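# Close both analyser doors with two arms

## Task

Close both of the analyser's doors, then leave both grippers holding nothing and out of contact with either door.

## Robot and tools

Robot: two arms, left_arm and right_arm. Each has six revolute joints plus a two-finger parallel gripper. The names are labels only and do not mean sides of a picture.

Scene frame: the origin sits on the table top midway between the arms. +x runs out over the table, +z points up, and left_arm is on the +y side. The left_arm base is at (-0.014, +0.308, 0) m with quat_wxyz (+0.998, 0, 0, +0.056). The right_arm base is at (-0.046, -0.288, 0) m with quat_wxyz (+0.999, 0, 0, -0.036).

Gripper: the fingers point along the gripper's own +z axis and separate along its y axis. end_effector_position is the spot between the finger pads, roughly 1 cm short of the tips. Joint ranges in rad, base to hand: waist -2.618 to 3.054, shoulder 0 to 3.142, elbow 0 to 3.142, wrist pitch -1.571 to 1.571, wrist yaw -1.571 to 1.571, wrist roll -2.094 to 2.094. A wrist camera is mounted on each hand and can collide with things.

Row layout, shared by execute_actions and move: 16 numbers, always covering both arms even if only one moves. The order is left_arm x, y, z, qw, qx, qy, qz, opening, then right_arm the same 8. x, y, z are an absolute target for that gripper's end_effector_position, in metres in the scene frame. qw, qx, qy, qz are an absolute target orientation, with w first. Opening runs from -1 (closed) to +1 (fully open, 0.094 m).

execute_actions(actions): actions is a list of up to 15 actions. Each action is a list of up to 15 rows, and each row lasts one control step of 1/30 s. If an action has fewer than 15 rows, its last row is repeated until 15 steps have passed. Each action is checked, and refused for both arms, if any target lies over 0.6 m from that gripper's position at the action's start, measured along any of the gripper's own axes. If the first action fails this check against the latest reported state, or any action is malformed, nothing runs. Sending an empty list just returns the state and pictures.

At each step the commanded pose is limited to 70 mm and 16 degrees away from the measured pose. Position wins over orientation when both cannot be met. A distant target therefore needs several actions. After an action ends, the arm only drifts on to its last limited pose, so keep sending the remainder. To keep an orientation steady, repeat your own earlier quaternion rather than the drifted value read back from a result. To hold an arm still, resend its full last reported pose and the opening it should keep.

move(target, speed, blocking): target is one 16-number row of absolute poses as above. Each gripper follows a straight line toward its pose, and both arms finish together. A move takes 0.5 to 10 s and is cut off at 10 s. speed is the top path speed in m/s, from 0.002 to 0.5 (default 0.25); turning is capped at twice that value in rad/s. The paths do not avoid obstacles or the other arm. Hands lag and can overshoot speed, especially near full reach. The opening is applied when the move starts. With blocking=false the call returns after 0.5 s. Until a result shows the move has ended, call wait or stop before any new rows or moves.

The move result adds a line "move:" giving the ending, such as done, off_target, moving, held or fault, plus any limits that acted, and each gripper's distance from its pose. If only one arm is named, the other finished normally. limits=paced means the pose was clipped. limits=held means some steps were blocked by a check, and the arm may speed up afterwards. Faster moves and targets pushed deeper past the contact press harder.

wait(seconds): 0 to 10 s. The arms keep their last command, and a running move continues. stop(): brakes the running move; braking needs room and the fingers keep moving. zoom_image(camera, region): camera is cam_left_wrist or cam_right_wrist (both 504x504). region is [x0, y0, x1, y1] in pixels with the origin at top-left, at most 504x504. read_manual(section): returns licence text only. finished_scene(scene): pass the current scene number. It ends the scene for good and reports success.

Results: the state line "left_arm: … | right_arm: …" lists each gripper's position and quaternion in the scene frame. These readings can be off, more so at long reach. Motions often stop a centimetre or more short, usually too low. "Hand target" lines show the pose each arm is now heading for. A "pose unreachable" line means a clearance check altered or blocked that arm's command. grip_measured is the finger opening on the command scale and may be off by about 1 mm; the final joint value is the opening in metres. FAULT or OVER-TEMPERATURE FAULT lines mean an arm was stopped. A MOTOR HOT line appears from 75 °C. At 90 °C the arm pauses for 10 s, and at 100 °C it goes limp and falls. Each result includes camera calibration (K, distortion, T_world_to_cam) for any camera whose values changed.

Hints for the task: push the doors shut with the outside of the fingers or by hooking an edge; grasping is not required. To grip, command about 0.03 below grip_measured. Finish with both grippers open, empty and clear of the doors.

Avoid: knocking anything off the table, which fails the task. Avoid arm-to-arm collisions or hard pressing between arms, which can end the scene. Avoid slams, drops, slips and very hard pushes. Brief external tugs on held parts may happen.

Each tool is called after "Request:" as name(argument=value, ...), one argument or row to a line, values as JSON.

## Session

Request:
execute_actions(
  actions=[],
)

Scene clock: 0.00 s.
left_arm: end_effector_position=(+0.0742, +0.0678, +0.1969) grip_measured=+1.000 end_effector_quat_wxyz=(+0.597, +0.799, +0.010, -0.076) | right_arm: end_effector_position=(+0.0298, -0.5326, +0.2205) grip_measured=+1.000 end_effector_quat_wxyz=(+0.160, +0.746, +0.436, -0.477)
Joint positions: left_arm=[-0.699  0.693  0.439 -0.308  1.025  1.926  0.094] | right_arm=[-0.557  1.411  1.165 -1.48   1.048  1.544  0.094]
Joint velocities: left_arm=[ 0.002 -0.002  0.002  0.022 -0.081  0.007  0.   ] | right_arm=[-0.007  0.002 -0.012  0.022 -0.007 -0.095  0.   ]
Hand target (left_arm): +0.072, +0.068, +0.201; +0.599, +0.797, +0.010, -0.081
Hand target (right_arm): +0.029, -0.534, +0.227; +0.169, +0.744, +0.431, -0.482
camera_calibration (this result's frames):
cam_left_wrist: T_world_to_cam=[[-0.0487199, 0.20344, -0.977875, 0.192227], [0.93252, 0.359996, 0.0284344, -0.0641069], [0.357816, -0.910503, -0.207251, 0.191908], [0, 0, 0, 1]] pos_world=[0.000478477, 0.158705, 0.22957]
cam_right_wrist: T_world_to_cam=[[-0.860184, 0.413134, 0.299003, 0.187628], [0.26356, 0.862058, -0.432889, 0.584701], [-0.436599, -0.293559, -0.850414, 0.160407], [0, 0, 0, 1]] pos_world=[0.0773243, -0.534473, 0.333422]

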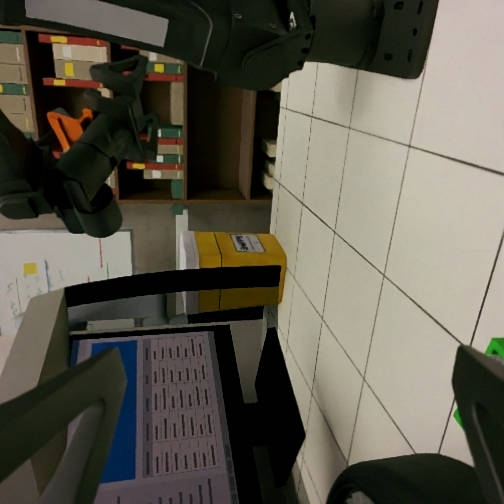

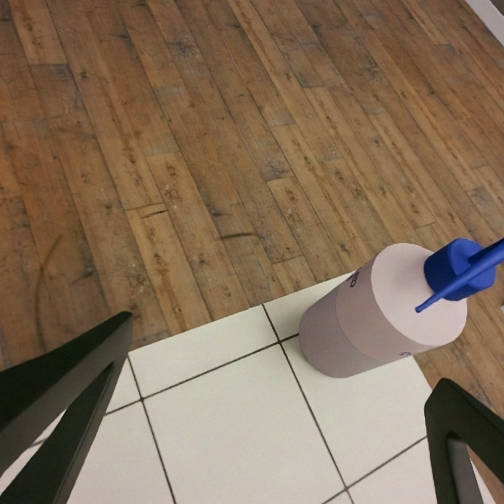

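Request:
move(
  target=[0.1,0.2,0.5,0.65,0.13,0.74,-0.11,1,0.08,-0.3,0.5,0.65,-0.13,0.74,0.11,1],
  speed=0.4,
)

Scene clock: 7.97 s.
left_arm: end_effector_position=(+0.0975, +0.1970, +0.4949) grip_measured=+1.000 end_effector_quat_wxyz=(+0.652, +0.137, +0.739, -0.099) | right_arm: end_effector_position=(+0.0816, -0.2960, +0.4995) grip_measured=+1.000 end_effector_quat_wxyz=(+0.652, -0.140, +0.738, +0.100)
Joint positions: left_arm=[ 0.669  0.701  1.882 -1.471  1.098  0.293  0.094] | right_arm=[ 1.13   0.683  1.864 -1.352  0.711  0.078  0.094]
Joint velocities: left_arm=[-0.022  0.002 -0.012 -0.022 -0.022 -0.022  0.   ] | right_arm=[ 0.017 -0.007 -0.002 -0.051  0.022 -0.081  0.   ]
Hand target (left_arm): +0.100, +0.198, +0.498; +0.650, +0.136, +0.741, -0.103
Hand target (right_arm): +0.083, -0.294, +0.503; +0.652, -0.144, +0.739, +0.096
Off the commanded pose (left_arm): 0.006 m, 2 deg.
Off the commanded pose (right_arm): 0.004 m, 2 deg.
move: done; limits=paced
camera_calibration (this result's frames):
cam_left_wrist: T_world_to_cam=[[-0.261628, -0.95895, -0.10939, 0.278388], [-0.516229, 0.234796, -0.823637, 0.446814], [0.815511, -0.159017, -0.556467, 0.343116], [0, 0, 0, 1]] pos_world=[0.0236775, 0.216611, 0.589399]
cam_right_wrist: T_world_to_cam=[[0.420254, -0.882191, 0.212429, -0.393676], [-0.494409, -0.418921, -0.76162, 0.334711], [0.760885, 0.215047, -0.612216, 0.423629], [0, 0, 0, 1]] pos_world=[0.0085949, -0.29818, 0.597904]

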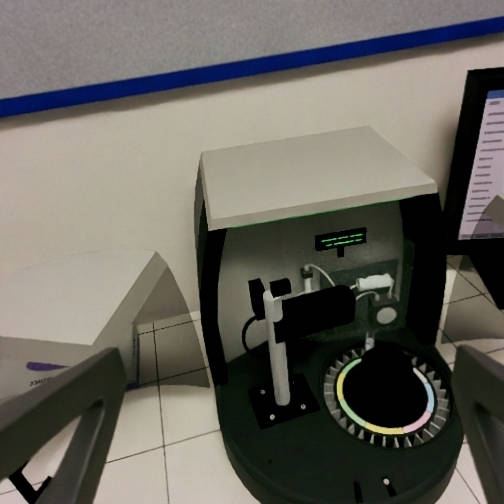

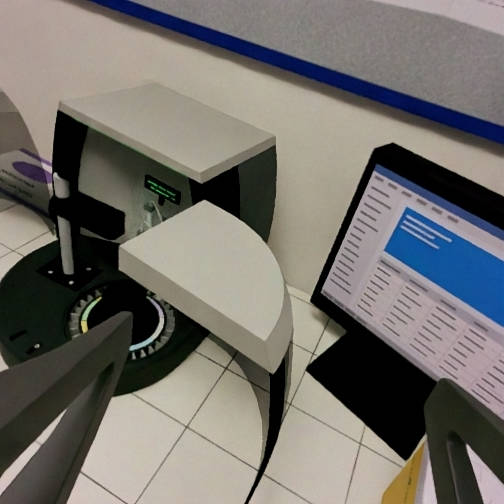

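Request:
move(
  target=[0.12,0.06,0.22,0.354,0.354,0.854,-0.146,-1,0.30,-0.33,0.40,0.38,-0.121,0.916,0.05,-1],
  speed=0.3,
)

Scene clock: 25.63 s.
left_arm: end_effector_position=(+0.0710, +0.1541, +0.2238) grip_measured=-0.990 end_effector_quat_wxyz=(+0.590, +0.299, +0.687, -0.300) | right_arm: end_effector_position=(+0.2928, -0.3364, +0.4027) grip_measured=-0.981 end_effector_quat_wxyz=(+0.578, -0.192, +0.680, +0.408)
Joint positions: left_arm=[ 0.497  0.011  0.585 -1.571  1.422  0.932  0.   ] | right_arm=[ 2.527  0.166  1.999 -1.558  1.564  0.064  0.001]
Joint velocities: left_arm=[-0.022  0.007 -0.017 -0.051  0.007  0.081 -0.   ] | right_arm=[-0.002 -0.002  0.017 -0.051 -0.007 -0.11   0.001]
Hand target (left_arm): +0.069, +0.153, +0.221; +0.589, +0.305, +0.683, -0.306
Hand target (right_arm): +0.293, -0.335, +0.405; +0.581, -0.200, +0.678, +0.404
Off the commanded pose (left_arm): 0.106 m, 38 deg; position and orientation clipped at the last step of the last action.
Off the commanded pose (right_arm): 0.010 m, 55 deg; orientation clipped at the last step of the last action.
joint sent to its limit (left arm) — the command would take joint 2 (shoulder) past its lower limit and joint 4 (wrist pitch) past its lower limit, so those joints were sent only as far as their limits.
joint sent to its limit (right arm) — the command would take joint 5 (wrist yaw) past its upper limit, so that joint was sent only as far as its limit.
move: off_target (left_arm, right_arm); limits=paced
camera_calibration (this result's frames):
cam_left_wrist: T_world_to_cam=[[-0.717652, -0.696174, -0.0177913, 0.172106], [-0.379752, 0.412627, -0.827966, 0.18382], [0.58375, -0.587435, -0.560496, 0.290437], [0, 0, 0, 1]] pos_world=[0.0237755, 0.21458, 0.318048]
cam_right_wrist: T_world_to_cam=[[0.813656, -0.562611, -0.146398, -0.360663], [-0.384723, -0.332315, -0.861136, 0.385596], [0.435834, 0.756991, -0.486839, 0.439296], [0, 0, 0, 1]] pos_world=[0.250343, -0.407317, 0.493117]

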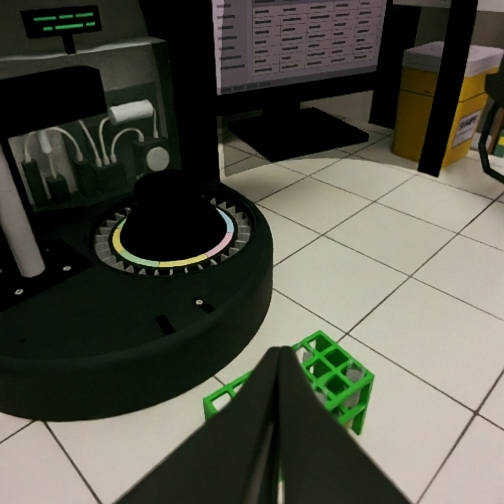

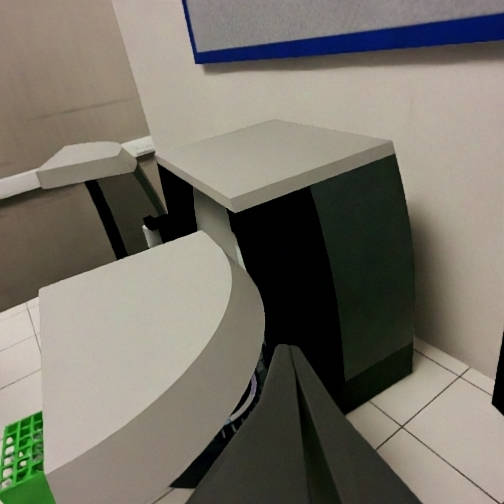

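Request:
move(
  target=[0.18,0.33,0.33,0.5,0,0.866,0,-1,-0.12,0.0,0.5,0.4,-0.57,0.48,0.53,-1],
  speed=0.3,
)

Scene clock: 41.37 s.
left_arm: end_effector_position=(+0.1780, +0.3285, +0.3153) grip_measured=-0.990 end_effector_quat_wxyz=(+0.481, +0.000, +0.877, -0.004) | right_arm: end_effector_position=(-0.1160, +0.0077, +0.4898) grip_measured=-0.981 end_effector_quat_wxyz=(-0.395, +0.571, -0.487, -0.531)
Joint positions: left_arm=[ 0.34   0.64   1.169 -1.147  0.384  0.252  0.   ] | right_arm=[ 1.877  1.008  1.557 -0.674  0.009  0.067  0.001]
Joint velocities: left_arm=[-0.007  0.012 -0.002  0.037  0.007 -0.007  0.   ] | right_arm=[-0.002 -0.017  0.007 -0.066 -0.051 -0.037 -0.001]
Hand target (left_arm): +0.182, +0.329, +0.328; +0.495, +0.005, +0.869, -0.000
Hand target (right_arm): -0.115, +0.006, +0.491; -0.400, +0.569, -0.481, -0.534
Off the commanded pose (left_arm): 0.015 m, 3 deg.
Off the commanded pose (right_arm): 0.013 m, 1 deg.
move: off_target (left_arm, right_arm); limits=paced
camera_calibration (this result's frames):
cam_left_wrist: T_world_to_cam=[[0.0284665, -0.995173, -0.093916, 0.361247], [-0.860549, 0.0234035, -0.50883, 0.341], [0.508572, 0.095304, -0.855729, 0.263903], [0, 0, 0, 1]] pos_world=[0.148949, 0.326372, 0.433268]
cam_right_wrist: T_world_to_cam=[[0.944648, 0.307449, 0.114518, 0.0589994], [0.27624, -0.557034, -0.783201, 0.457872], [-0.177005, 0.771484, -0.611131, 0.389093], [0, 0, 0, 1]] pos_world=[-0.113345, -0.0632682, 0.589637]

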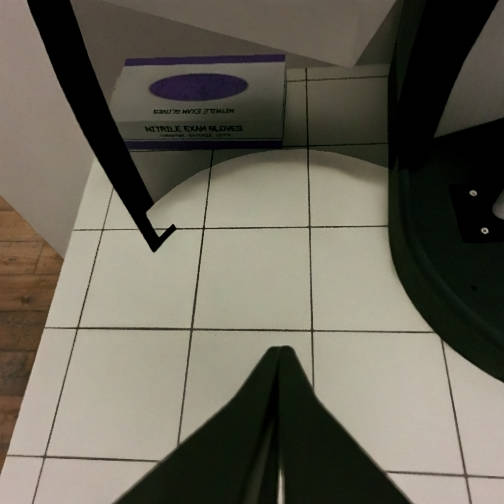

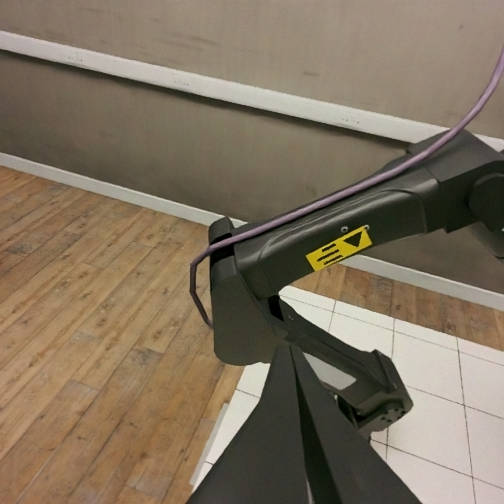

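Request:
move(
  target=[0.30,0.50,0.40,0.46,0.116,0.879,-0.06,-1,0.24,-0.14,0.44,0.451,-0.192,0.866,0.1,-1],
  speed=0.4,
)

Request:
move(
  target=[0.40,0.49,0.33,0.38,0.121,0.916,-0.05,-1,0.29,-0.33,0.41,0.46,-0.116,0.879,0.06,-1],
  speed=0.3,
)

Request:
move(
  target=[0.41,0.46,0.325,0.38,0.121,0.916,-0.05,-1,0.29,-0.33,0.325,0.38,-0.121,0.916,0.05,-1],
  speed=0.2,
)

Scene clock: 49.23 s.
left_arm: end_effector_position=(+0.3034, +0.5024, +0.3916) grip_measured=-0.990 end_effector_quat_wxyz=(+0.461, +0.107, +0.879, -0.049) | right_arm: end_effector_position=(+0.2443, -0.1415, +0.4327) grip_measured=-0.981 end_effector_quat_wxyz=(+0.434, -0.201, +0.872, +0.105)
Joint positions: left_arm=[ 0.8    1.757  2.286 -1.557  0.843  0.905  0.   ] | right_arm=[ 0.535  1.407  2.102 -1.34  -0.001  0.009  0.001]
Joint velocities: left_arm=[ 0.007 -0.002  0.002 -0.081  0.022  0.007 -0.001] | right_arm=[-0.002  0.002 -0.027 -0.022  0.037 -0.007  0.001]
Hand target (left_arm): +0.301, +0.501, +0.399; +0.470, +0.110, +0.874, -0.051
Hand target (right_arm): +0.244, -0.146, +0.440; +0.442, -0.192, +0.870, +0.103
Off the commanded pose (left_arm): 0.009 m, 2 deg.
Off the commanded pose (right_arm): 0.009 m, 2 deg.
joint sent to its limit (left arm) — the command would take joint 4 (wrist pitch) past its lower limit, so that joint was sent only as far as its limit.
move: done
camera_calibration (this result's frames):
cam_left_wrist: T_world_to_cam=[[-0.204095, -0.972369, -0.113332, 0.604613], [-0.848869, 0.233449, -0.474261, 0.36109], [0.487614, -0.000590005, -0.873059, 0.310203], [0, 0, 0, 1]] pos_world=[0.278658, 0.503794, 0.510598]
cam_right_wrist: T_world_to_cam=[[0.588635, -0.802229, 0.0996869, -0.292516], [-0.725724, -0.578728, -0.372021, 0.294325], [0.356137, 0.146639, -0.922856, 0.449288], [0, 0, 0, 1]] pos_world=[0.225776, -0.130213, 0.553283]

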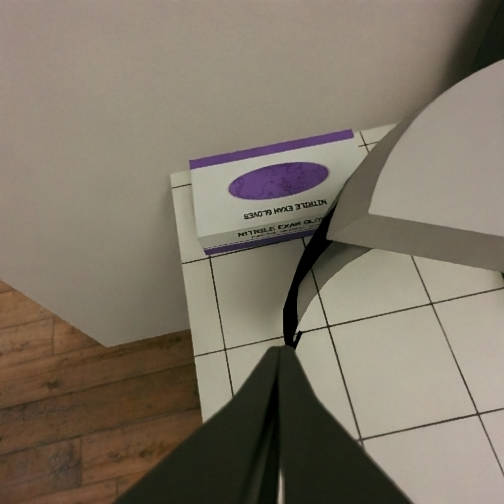

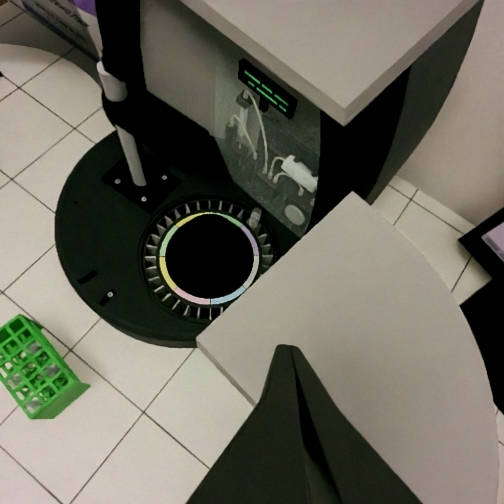

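Scene clock: 50.60 s.
left_arm: end_effector_position=(+0.3973, +0.4907, +0.3196) grip_measured=-0.990 end_effector_quat_wxyz=(+0.368, +0.117, +0.920, -0.058) | right_arm: end_effector_position=(+0.2848, -0.3331, +0.4109) grip_measured=-0.981 end_effector_quat_wxyz=(+0.459, -0.109, +0.880, +0.060)
Joint positions: left_arm=[ 0.523  1.982  2.371 -1.434  0.582  0.727  0.   ] | right_arm=[-0.342  1.409  1.965 -1.282 -0.533 -0.416  0.001]
Joint velocities: left_arm=[-0.012 -0.012 -0.022 -0.037 -0.095 -0.051  0.001] | right_arm=[ 0.002  0.017 -0.007  0.037  0.007  0.095 -0.   ]
Hand target (left_arm): +0.400, +0.489, +0.329; +0.380, +0.121, +0.916, -0.052
Hand target (right_arm): +0.288, -0.334, +0.410; +0.461, -0.113, +0.878, +0.064
Off the commanded pose (left_arm): 0.011 m, 2 deg.
Off the commanded pose (right_arm): 0.006 m, 1 deg.
move: off_target (left_arm)
camera_calibration (this result's frames):
cam_left_wrist: T_world_to_cam=[[-0.250663, -0.964387, -0.0844104, 0.609614], [-0.919815, 0.264447, -0.289842, 0.363435], [0.301842, 0.00498939, -0.953345, 0.298258], [0, 0, 0, 1]] pos_world=[0.397074, 0.490307, 0.44114]
cam_right_wrist: T_world_to_cam=[[0.406016, -0.907556, 0.107203, -0.454108], [-0.815957, -0.41284, -0.404694, 0.299146], [0.411541, 0.0768389, -0.908146, 0.397797], [0, 0, 0, 1]] pos_world=[0.264756, -0.319196, 0.531003]

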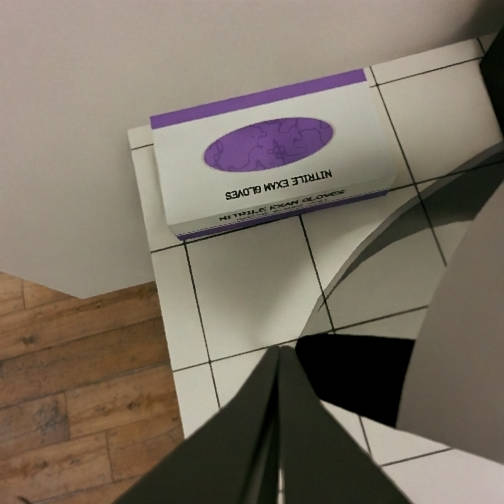

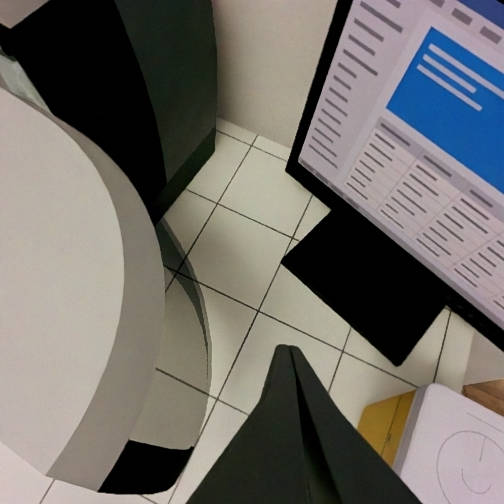

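Scene clock: 51.67 s.
left_arm: end_effector_position=(+0.4106, +0.4692, +0.3136) grip_measured=-0.990 end_effector_quat_wxyz=(+0.365, +0.114, +0.922, -0.052) | right_arm: end_effector_position=(+0.2911, -0.3332, +0.3183) grip_measured=-0.981 end_effector_quat_wxyz=(+0.367, -0.111, +0.922, +0.057)
Joint positions: left_arm=[ 0.447  1.929  2.261 -1.334  0.527  0.647  0.   ] | right_arm=[-0.277  1.383  1.661 -1.191 -0.413 -0.445  0.001]
Joint velocities: left_arm=[-0.007  0.007  0.002  0.037  0.081 -0.022  0.   ] | right_arm=[-0.017 -0.007 -0.012 -0.007  0.037 -0.051 -0.   ]
Hand target (left_arm): +0.410, +0.460, +0.325; +0.379, +0.121, +0.916, -0.051
Hand target (right_arm): +0.289, -0.329, +0.325; +0.379, -0.121, +0.916, +0.051
Off the commanded pose (left_arm): 0.015 m, 2 deg.
Off the commanded pose (right_arm): 0.008 m, 2 deg.
move: off_target (left_arm)
camera_calibration (this result's frames):
cam_left_wrist: T_world_to_cam=[[-0.24072, -0.966168, -0.0925889, 0.59103], [-0.924256, 0.257306, -0.282037, 0.382341], [0.296318, 0.017684, -0.954925, 0.285438], [0, 0, 0, 1]] pos_world=[0.411073, 0.467609, 0.435129]
cam_right_wrist: T_world_to_cam=[[0.423606, -0.904196, 0.0546499, -0.434119], [-0.878071, -0.424695, -0.220512, 0.22222], [0.222595, 0.0454236, -0.973852, 0.376506], [0, 0, 0, 1]] pos_world=[0.295212, -0.315255, 0.439388]

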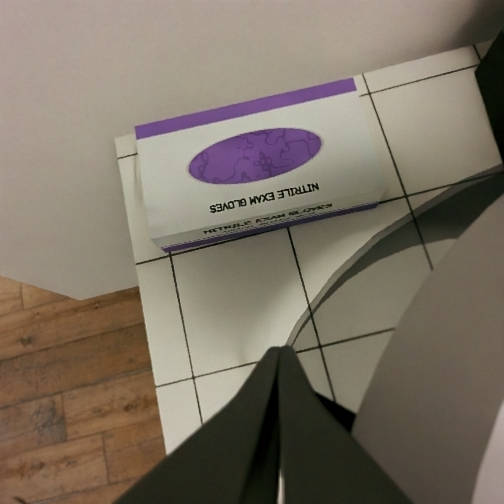

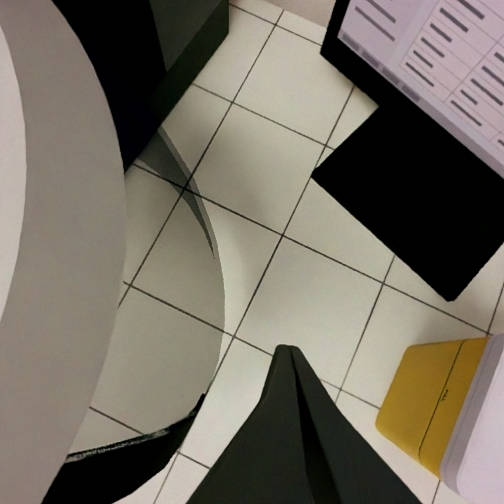

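Request:
move(
  target=[0.35,0.37,0.33,0.38,0.121,0.916,-0.05,-1,0.265,-0.235,0.328,0.38,-0.121,0.916,0.05,-1],
  speed=0.08,
)

Request:
move(
  target=[0.295,0.29,0.33,0.375,0.18,0.906,-0.075,-1,0.24,-0.16,0.328,0.375,-0.18,0.906,0.075,-1],
  speed=0.08,
)

Scene clock: 57.93 s.
left_arm: end_effector_position=(+0.3520, +0.3765, +0.3229) grip_measured=-0.991 end_effector_quat_wxyz=(+0.365, +0.117, +0.922, -0.052) | right_arm: end_effector_position=(+0.2693, -0.2353, +0.3227) grip_measured=-0.981 end_effector_quat_wxyz=(+0.365, -0.125, +0.921, +0.045)
Joint positions: left_arm=[ 0.269  1.523  1.808 -1.211  0.427  0.489  0.   ] | right_arm=[ 0.175  1.254  1.578 -1.147 -0.106 -0.125  0.001]
Joint velocities: left_arm=[ 0.007 -0.002  0.007  0.037 -0.022 -0.066 -0.   ] | right_arm=[-0.002  0.002  0.007  0.081 -0.051 -0.022 -0.001]
Hand target (left_arm): +0.350, +0.370, +0.331; +0.379, +0.122, +0.916, -0.051
Hand target (right_arm): +0.266, -0.233, +0.328; +0.378, -0.123, +0.916, +0.047
Off the commanded pose (left_arm): 0.010 m, 2 deg.
Off the commanded pose (right_arm): 0.007 m, 2 deg.
move: done
camera_calibration (this result's frames):
cam_left_wrist: T_world_to_cam=[[-0.246093, -0.964475, -0.0960516, 0.490646], [-0.922422, 0.263481, -0.282339, 0.351801], [0.297617, 0.0191184, -0.954494, 0.312168], [0, 0, 0, 1]] pos_world=[0.352347, 0.374555, 0.444417]
cam_right_wrist: T_world_to_cam=[[0.439709, -0.894237, 0.0836439, -0.347886], [-0.869977, -0.447208, -0.207712, 0.233999], [0.22315, 0.0185646, -0.974607, 0.375069], [0, 0, 0, 1]] pos_world=[0.272845, -0.21341, 0.443248]

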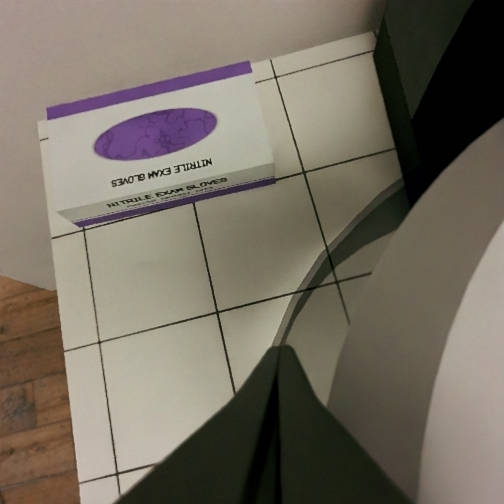

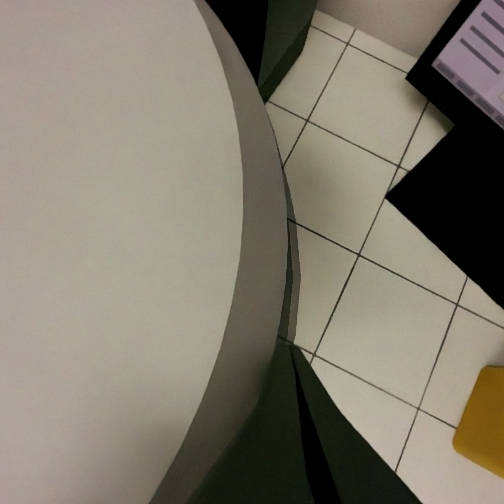

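Scene clock: 59.57 s.
left_arm: end_effector_position=(+0.3022, +0.2970, +0.3263) grip_measured=-0.991 end_effector_quat_wxyz=(+0.369, +0.177, +0.910, -0.070) | right_arm: end_effector_position=(+0.2444, -0.1599, +0.3235) grip_measured=-0.981 end_effector_quat_wxyz=(+0.364, -0.183, +0.911, +0.067)
Joint positions: left_arm=[ 0.053  1.29   1.62  -1.208  0.367  0.414  0.   ] | right_arm=[ 0.502  1.24   1.568 -1.142  0.034  0.02   0.001]
Joint velocities: left_arm=[-0.012 -0.022  0.002  0.007  0.081  0.037 -0.001] | right_arm=[-0.017  0.002 -0.017  0.022 -0.007 -0.066  0.   ]
Hand target (left_arm): +0.294, +0.290, +0.330; +0.374, +0.180, +0.906, -0.076
Hand target (right_arm): +0.240, -0.159, +0.328; +0.375, -0.181, +0.906, +0.073
Off the commanded pose (left_arm): 0.011 m, 1 deg.
Off the commanded pose (right_arm): 0.006 m, 2 deg.
move: off_target (left_arm)
camera_calibration (this result's frames):
cam_left_wrist: T_world_to_cam=[[-0.36238, -0.925604, -0.109257, 0.429912], [-0.877365, 0.37833, -0.295123, 0.28417], [0.314503, -0.0110883, -0.949192, 0.333915], [0, 0, 0, 1]] pos_world=[0.300095, 0.294121, 0.447785]
cam_right_wrist: T_world_to_cam=[[0.548863, -0.831303, 0.087665, -0.287511], [-0.805272, -0.553962, -0.211334, 0.214565], [0.224245, 0.045399, -0.973475, 0.383581], [0, 0, 0, 1]] pos_world=[0.244571, -0.137562, 0.443956]

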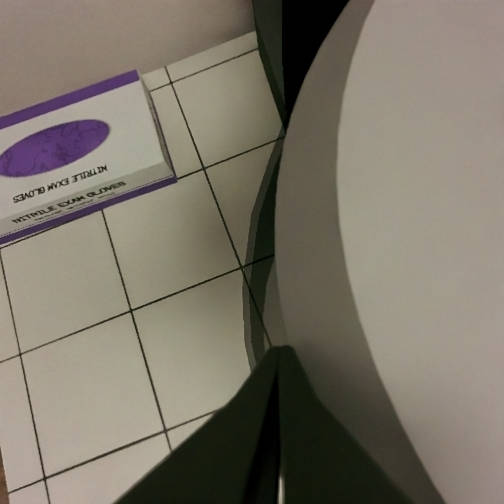

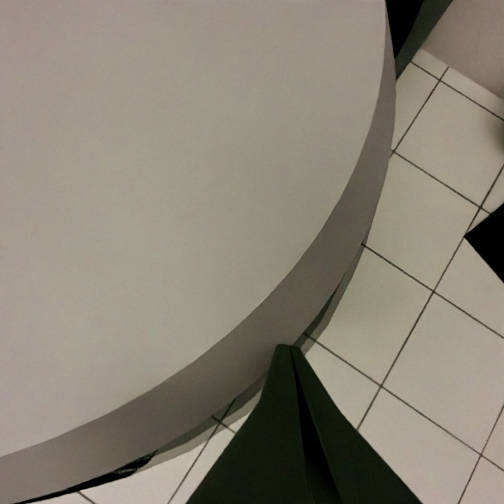

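Request:
move(
  target=[0.27,0.2,0.33,0.375,0.18,0.906,-0.075,-1,0.24,-0.11,0.328,0.375,-0.18,0.906,0.075,-1],
  speed=0.08,
)

Request:
move(
  target=[0.285,0.15,0.335,0.375,0.18,0.906,-0.075,-1,0.25,-0.07,0.332,0.375,-0.18,0.906,0.075,-1],
  speed=0.05,
)

Scene clock: 63.37 s.
left_arm: end_effector_position=(+0.2716, +0.2007, +0.3210) grip_measured=-0.991 end_effector_quat_wxyz=(+0.352, +0.183, +0.915, -0.073) | right_arm: end_effector_position=(+0.2349, -0.1157, +0.3154) grip_measured=-0.981 end_effector_quat_wxyz=(+0.360, -0.185, +0.912, +0.066)
Joint positions: left_arm=[-0.451  1.216  1.56  -1.18   0.042  0.038  0.   ] | right_arm=[ 0.713  1.284  1.568 -1.122  0.176  0.173  0.001]
Joint velocities: left_arm=[-0.007 -0.007 -0.017 -0.037 -0.007  0.037 -0.   ] | right_arm=[-0.022  0.007 -0.007  0.037  0.007 -0.007 -0.001]
Hand target (left_arm): +0.269, +0.200, +0.329; +0.372, +0.180, +0.907, -0.076
Hand target (right_arm): +0.240, -0.110, +0.327; +0.375, -0.181, +0.906, +0.074
Off the commanded pose (left_arm): 0.009 m, 3 deg.
Off the commanded pose (right_arm): 0.015 m, 2 deg.
move: off_target (left_arm, right_arm)
camera_calibration (this result's frames):
cam_left_wrist: T_world_to_cam=[[-0.379054, -0.919932, -0.100218, 0.329546], [-0.881584, 0.391914, -0.263084, 0.280324], [0.281296, -0.0113727, -0.959554, 0.349827], [0, 0, 0, 1]] pos_world=[0.27364, 0.197276, 0.442453]
cam_right_wrist: T_world_to_cam=[[0.551495, -0.829449, 0.0886996, -0.245599], [-0.805201, -0.557103, -0.203194, 0.226672], [0.217954, 0.0406395, -0.975113, 0.377261], [0, 0, 0, 1]] pos_world=[0.235738, -0.0927642, 0.435715]

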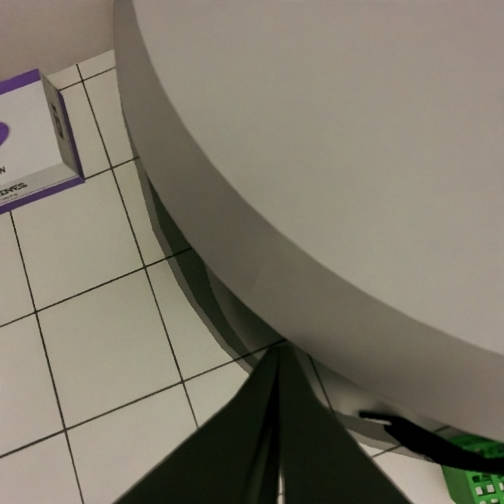

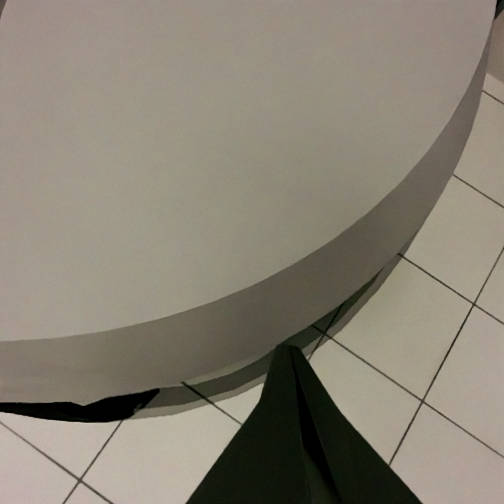

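Scene clock: 64.77 s.
left_arm: end_effector_position=(+0.2741, +0.1574, +0.3208) grip_measured=-0.991 end_effector_quat_wxyz=(+0.349, +0.186, +0.916, -0.069) | right_arm: end_effector_position=(+0.2450, -0.0761, +0.3211) grip_measured=-0.981 end_effector_quat_wxyz=(+0.360, -0.187, +0.911, +0.067)
Joint positions: left_arm=[-0.65   1.292  1.613 -1.169 -0.095 -0.101  0.   ] | right_arm=[ 0.816  1.413  1.691 -1.131  0.241  0.248  0.001]
Joint velocities: left_arm=[-0.002 -0.022  0.002 -0.051 -0.022  0.007 -0.   ] | right_arm=[ 0.017  0.007  0.002 -0.066 -0.037  0.007  0.001]
Hand target (left_arm): +0.284, +0.150, +0.335; +0.374, +0.180, +0.907, -0.075
Hand target (right_arm): +0.250, -0.070, +0.332; +0.375, -0.180, +0.906, +0.075
Off the commanded pose (left_arm): 0.019 m, 3 deg.
Off the commanded pose (right_arm): 0.013 m, 2 deg.
move: off_target (left_arm, right_arm)
camera_calibration (this result's frames):
cam_left_wrist: T_world_to_cam=[[-0.382314, -0.917525, -0.109474, 0.294134], [-0.881355, 0.397678, -0.255078, 0.295908], [0.277576, -0.00103477, -0.960703, 0.348201], [0, 0, 0, 1]] pos_world=[0.276599, 0.152559, 0.442198]
cam_right_wrist: T_world_to_cam=[[0.55514, -0.827105, 0.0878444, -0.219283], [-0.802694, -0.560421, -0.203989, 0.257442], [0.21795, 0.0427304, -0.975024, 0.379127], [0, 0, 0, 1]] pos_world=[0.245749, -0.0532941, 0.441436]

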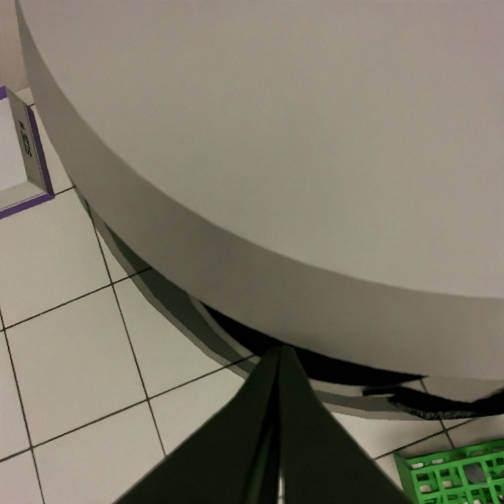

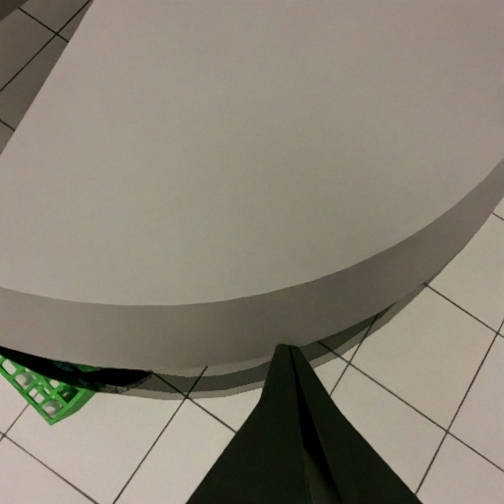

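Request:
move(
  target=[0.295,0.14,0.335,0.375,0.18,0.906,-0.075,-1,0.275,-0.02,0.335,0.375,-0.18,0.906,0.075,-1],
  speed=0.04,
)

Scene clock: 69.70 s.
left_arm: end_effector_position=(+0.2787, +0.1552, +0.3186) grip_measured=-0.991 end_effector_quat_wxyz=(+0.342, +0.183, +0.920, -0.058) | right_arm: end_effector_position=(+0.2728, -0.0253, +0.3265) grip_measured=-0.981 end_effector_quat_wxyz=(+0.366, -0.185, +0.909, +0.069)
Joint positions: left_arm=[-0.661  1.327  1.642 -1.186 -0.119 -0.113  0.   ] | right_arm=[ 0.88   1.62   1.903 -1.136  0.285  0.298  0.001]
Joint velocities: left_arm=[-0.007 -0.012  0.002  0.007 -0.022 -0.037 -0.001] | right_arm=[ 0.007  0.002 -0.012 -0.022  0.007  0.051  0.   ]
Hand target (left_arm): +0.293, +0.141, +0.335; +0.375, +0.180, +0.906, -0.075
Hand target (right_arm): +0.275, -0.020, +0.334; +0.375, -0.180, +0.906, +0.075
Off the commanded pose (left_arm): 0.028 m, 5 deg.
Off the commanded pose (right_arm): 0.010 m, 1 deg.
move: off_target (left_arm)
camera_calibration (this result's frames):
cam_left_wrist: T_world_to_cam=[[-0.372151, -0.919944, -0.123313, 0.29566], [-0.889567, 0.391428, -0.235487, 0.297337], [0.264903, 0.0220582, -0.964023, 0.345837], [0, 0, 0, 1]] pos_world=[0.282918, 0.147976, 0.439873]
cam_right_wrist: T_world_to_cam=[[0.553169, -0.828538, 0.0867681, -0.192273], [-0.801385, -0.557687, -0.216258, 0.3131], [0.227567, 0.0500926, -0.972473, 0.372918], [0, 0, 0, 1]] pos_world=[0.272409, -0.00337428, 0.447046]

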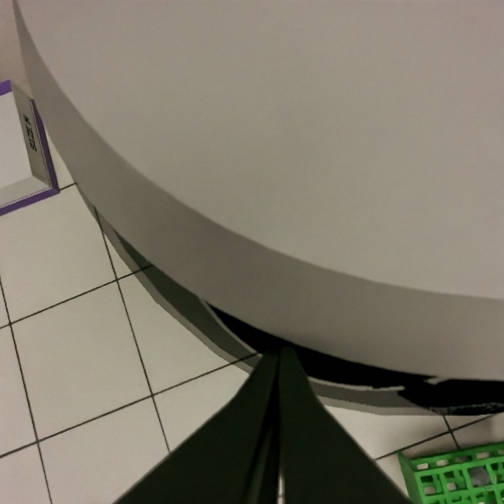

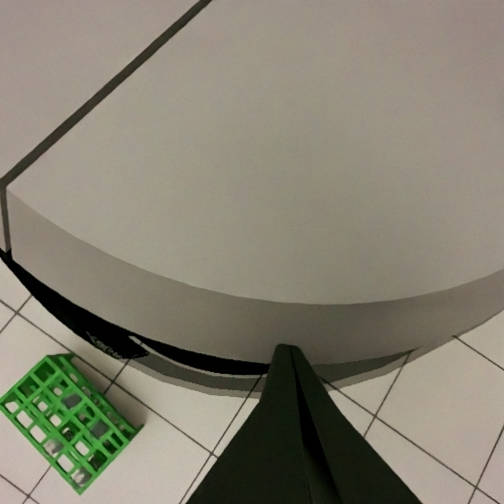

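Right isn't pressing yet; add a bit more, then back off.

Request:
move(
  target=[0.285,0.15,0.335,0.375,0.18,0.906,-0.075,-1,0.29,-0.015,0.335,0.375,-0.18,0.906,0.075,-1],
  speed=0.03,
)

Request:
move(
  target=[0.19,0.2,0.4,0.49,0.23,0.81,-0.14,-1,0.18,-0.1,0.4,0.49,-0.23,0.81,0.14,-1],
  speed=0.2,
)

Scene clock: 74.23 s.
left_arm: end_effector_position=(+0.2784, +0.1554, +0.3183) grip_measured=-0.991 end_effector_quat_wxyz=(+0.341, +0.183, +0.920, -0.058) | right_arm: end_effector_position=(+0.2734, -0.0248, +0.3266) grip_measured=-0.981 end_effector_quat_wxyz=(+0.353, -0.188, +0.914, +0.064)
Joint positions: left_arm=[-0.661  1.327  1.642 -1.188 -0.119 -0.113  0.   ] | right_arm=[ 0.877  1.656  1.965 -1.192  0.278  0.298  0.001]
Joint velocities: left_arm=[ 0.007 -0.002 -0.007  0.007  0.051  0.037  0.   ] | right_arm=[-0.022 -0.007  0.022 -0.095  0.022  0.051  0.   ]
Hand target (left_arm): +0.284, +0.151, +0.335; +0.375, +0.180, +0.906, -0.074
Hand target (right_arm): +0.289, -0.016, +0.335; +0.375, -0.180, +0.906, +0.075
Off the commanded pose (left_arm): 0.019 m, 5 deg.
Off the commanded pose (right_arm): 0.021 m, 3 deg.
move: off_target (left_arm, right_arm)
camera_calibration (this result's frames):
cam_left_wrist: T_world_to_cam=[[-0.372096, -0.919958, -0.123377, 0.295688], [-0.890083, 0.391349, -0.233661, 0.296493], [0.263242, 0.0228714, -0.964459, 0.346097], [0, 0, 0, 1]] pos_world=[0.28282, 0.148073, 0.439556]
cam_right_wrist: T_world_to_cam=[[0.556446, -0.826209, 0.0880082, -0.193452], [-0.80552, -0.562397, -0.186674, 0.30514], [0.203727, 0.0329816, -0.978472, 0.380912], [0, 0, 0, 1]] pos_world=[0.27584, -0.000785208, 0.446698]

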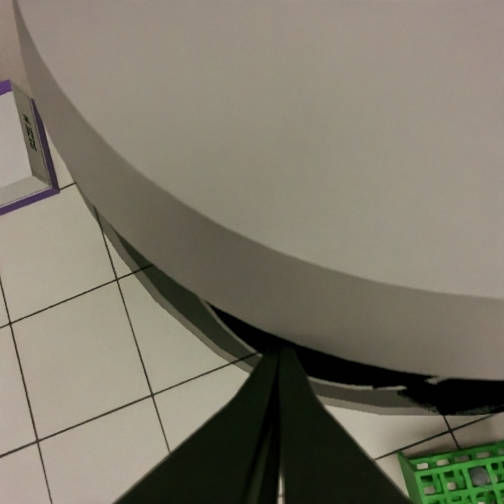

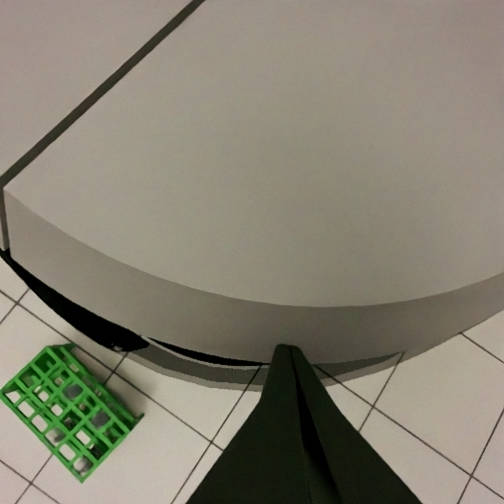

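Scene clock: 75.90 s.
left_arm: end_effector_position=(+0.1903, +0.2001, +0.3962) grip_measured=-0.991 end_effector_quat_wxyz=(+0.487, +0.234, +0.830, -0.137) | right_arm: end_effector_position=(+0.1824, -0.0999, +0.4029) grip_measured=-0.981 end_effector_quat_wxyz=(+0.497, -0.228, +0.827, +0.136)
Joint positions: left_arm=[-0.486  0.891  1.528 -1.153  0.153  0.087  0.   ] | right_arm=[ 0.921  1.076  1.576 -1.01   0.275  0.15   0.001]
Joint velocities: left_arm=[-0.002 -0.002 -0.012  0.007  0.037 -0.066 -0.   ] | right_arm=[ 0.002 -0.012  0.002  0.051 -0.022  0.022 -0.   ]
Hand target (left_arm): +0.189, +0.201, +0.401; +0.500, +0.236, +0.822, -0.139
Hand target (right_arm): +0.180, -0.098, +0.402; +0.499, -0.234, +0.823, +0.140
Off the commanded pose (left_arm): 0.004 m, 2 deg.
Off the commanded pose (right_arm): 0.004 m, 1 deg.
move: done
camera_calibration (this result's frames):
cam_left_wrist: T_world_to_cam=[[-0.486845, -0.867842, -0.0991551, 0.31539], [-0.695266, 0.453723, -0.55744, 0.297515], [0.528759, -0.202448, -0.824275, 0.382396], [0, 0, 0, 1]] pos_world=[0.158203, 0.216135, 0.512318]
cam_right_wrist: T_world_to_cam=[[0.633324, -0.762247, 0.133716, -0.237653], [-0.617353, -0.601815, -0.50665, 0.294524], [0.466664, 0.238324, -0.85172, 0.398125], [0, 0, 0, 1]] pos_world=[0.146546, -0.0987842, 0.520089]

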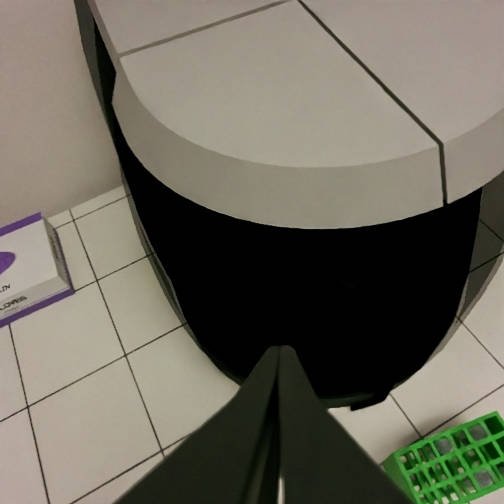

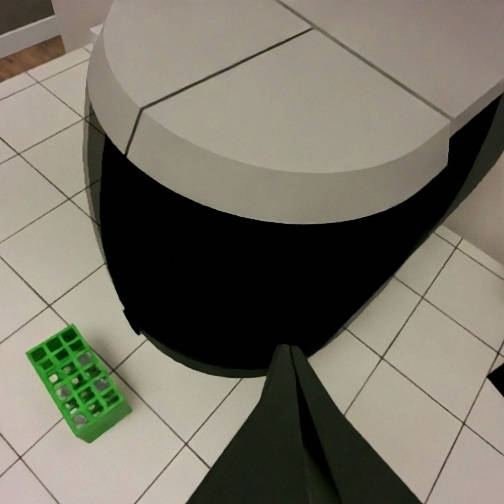

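Request:
finished_scene(
  scene=2,
)

The scene is finished: the task was done.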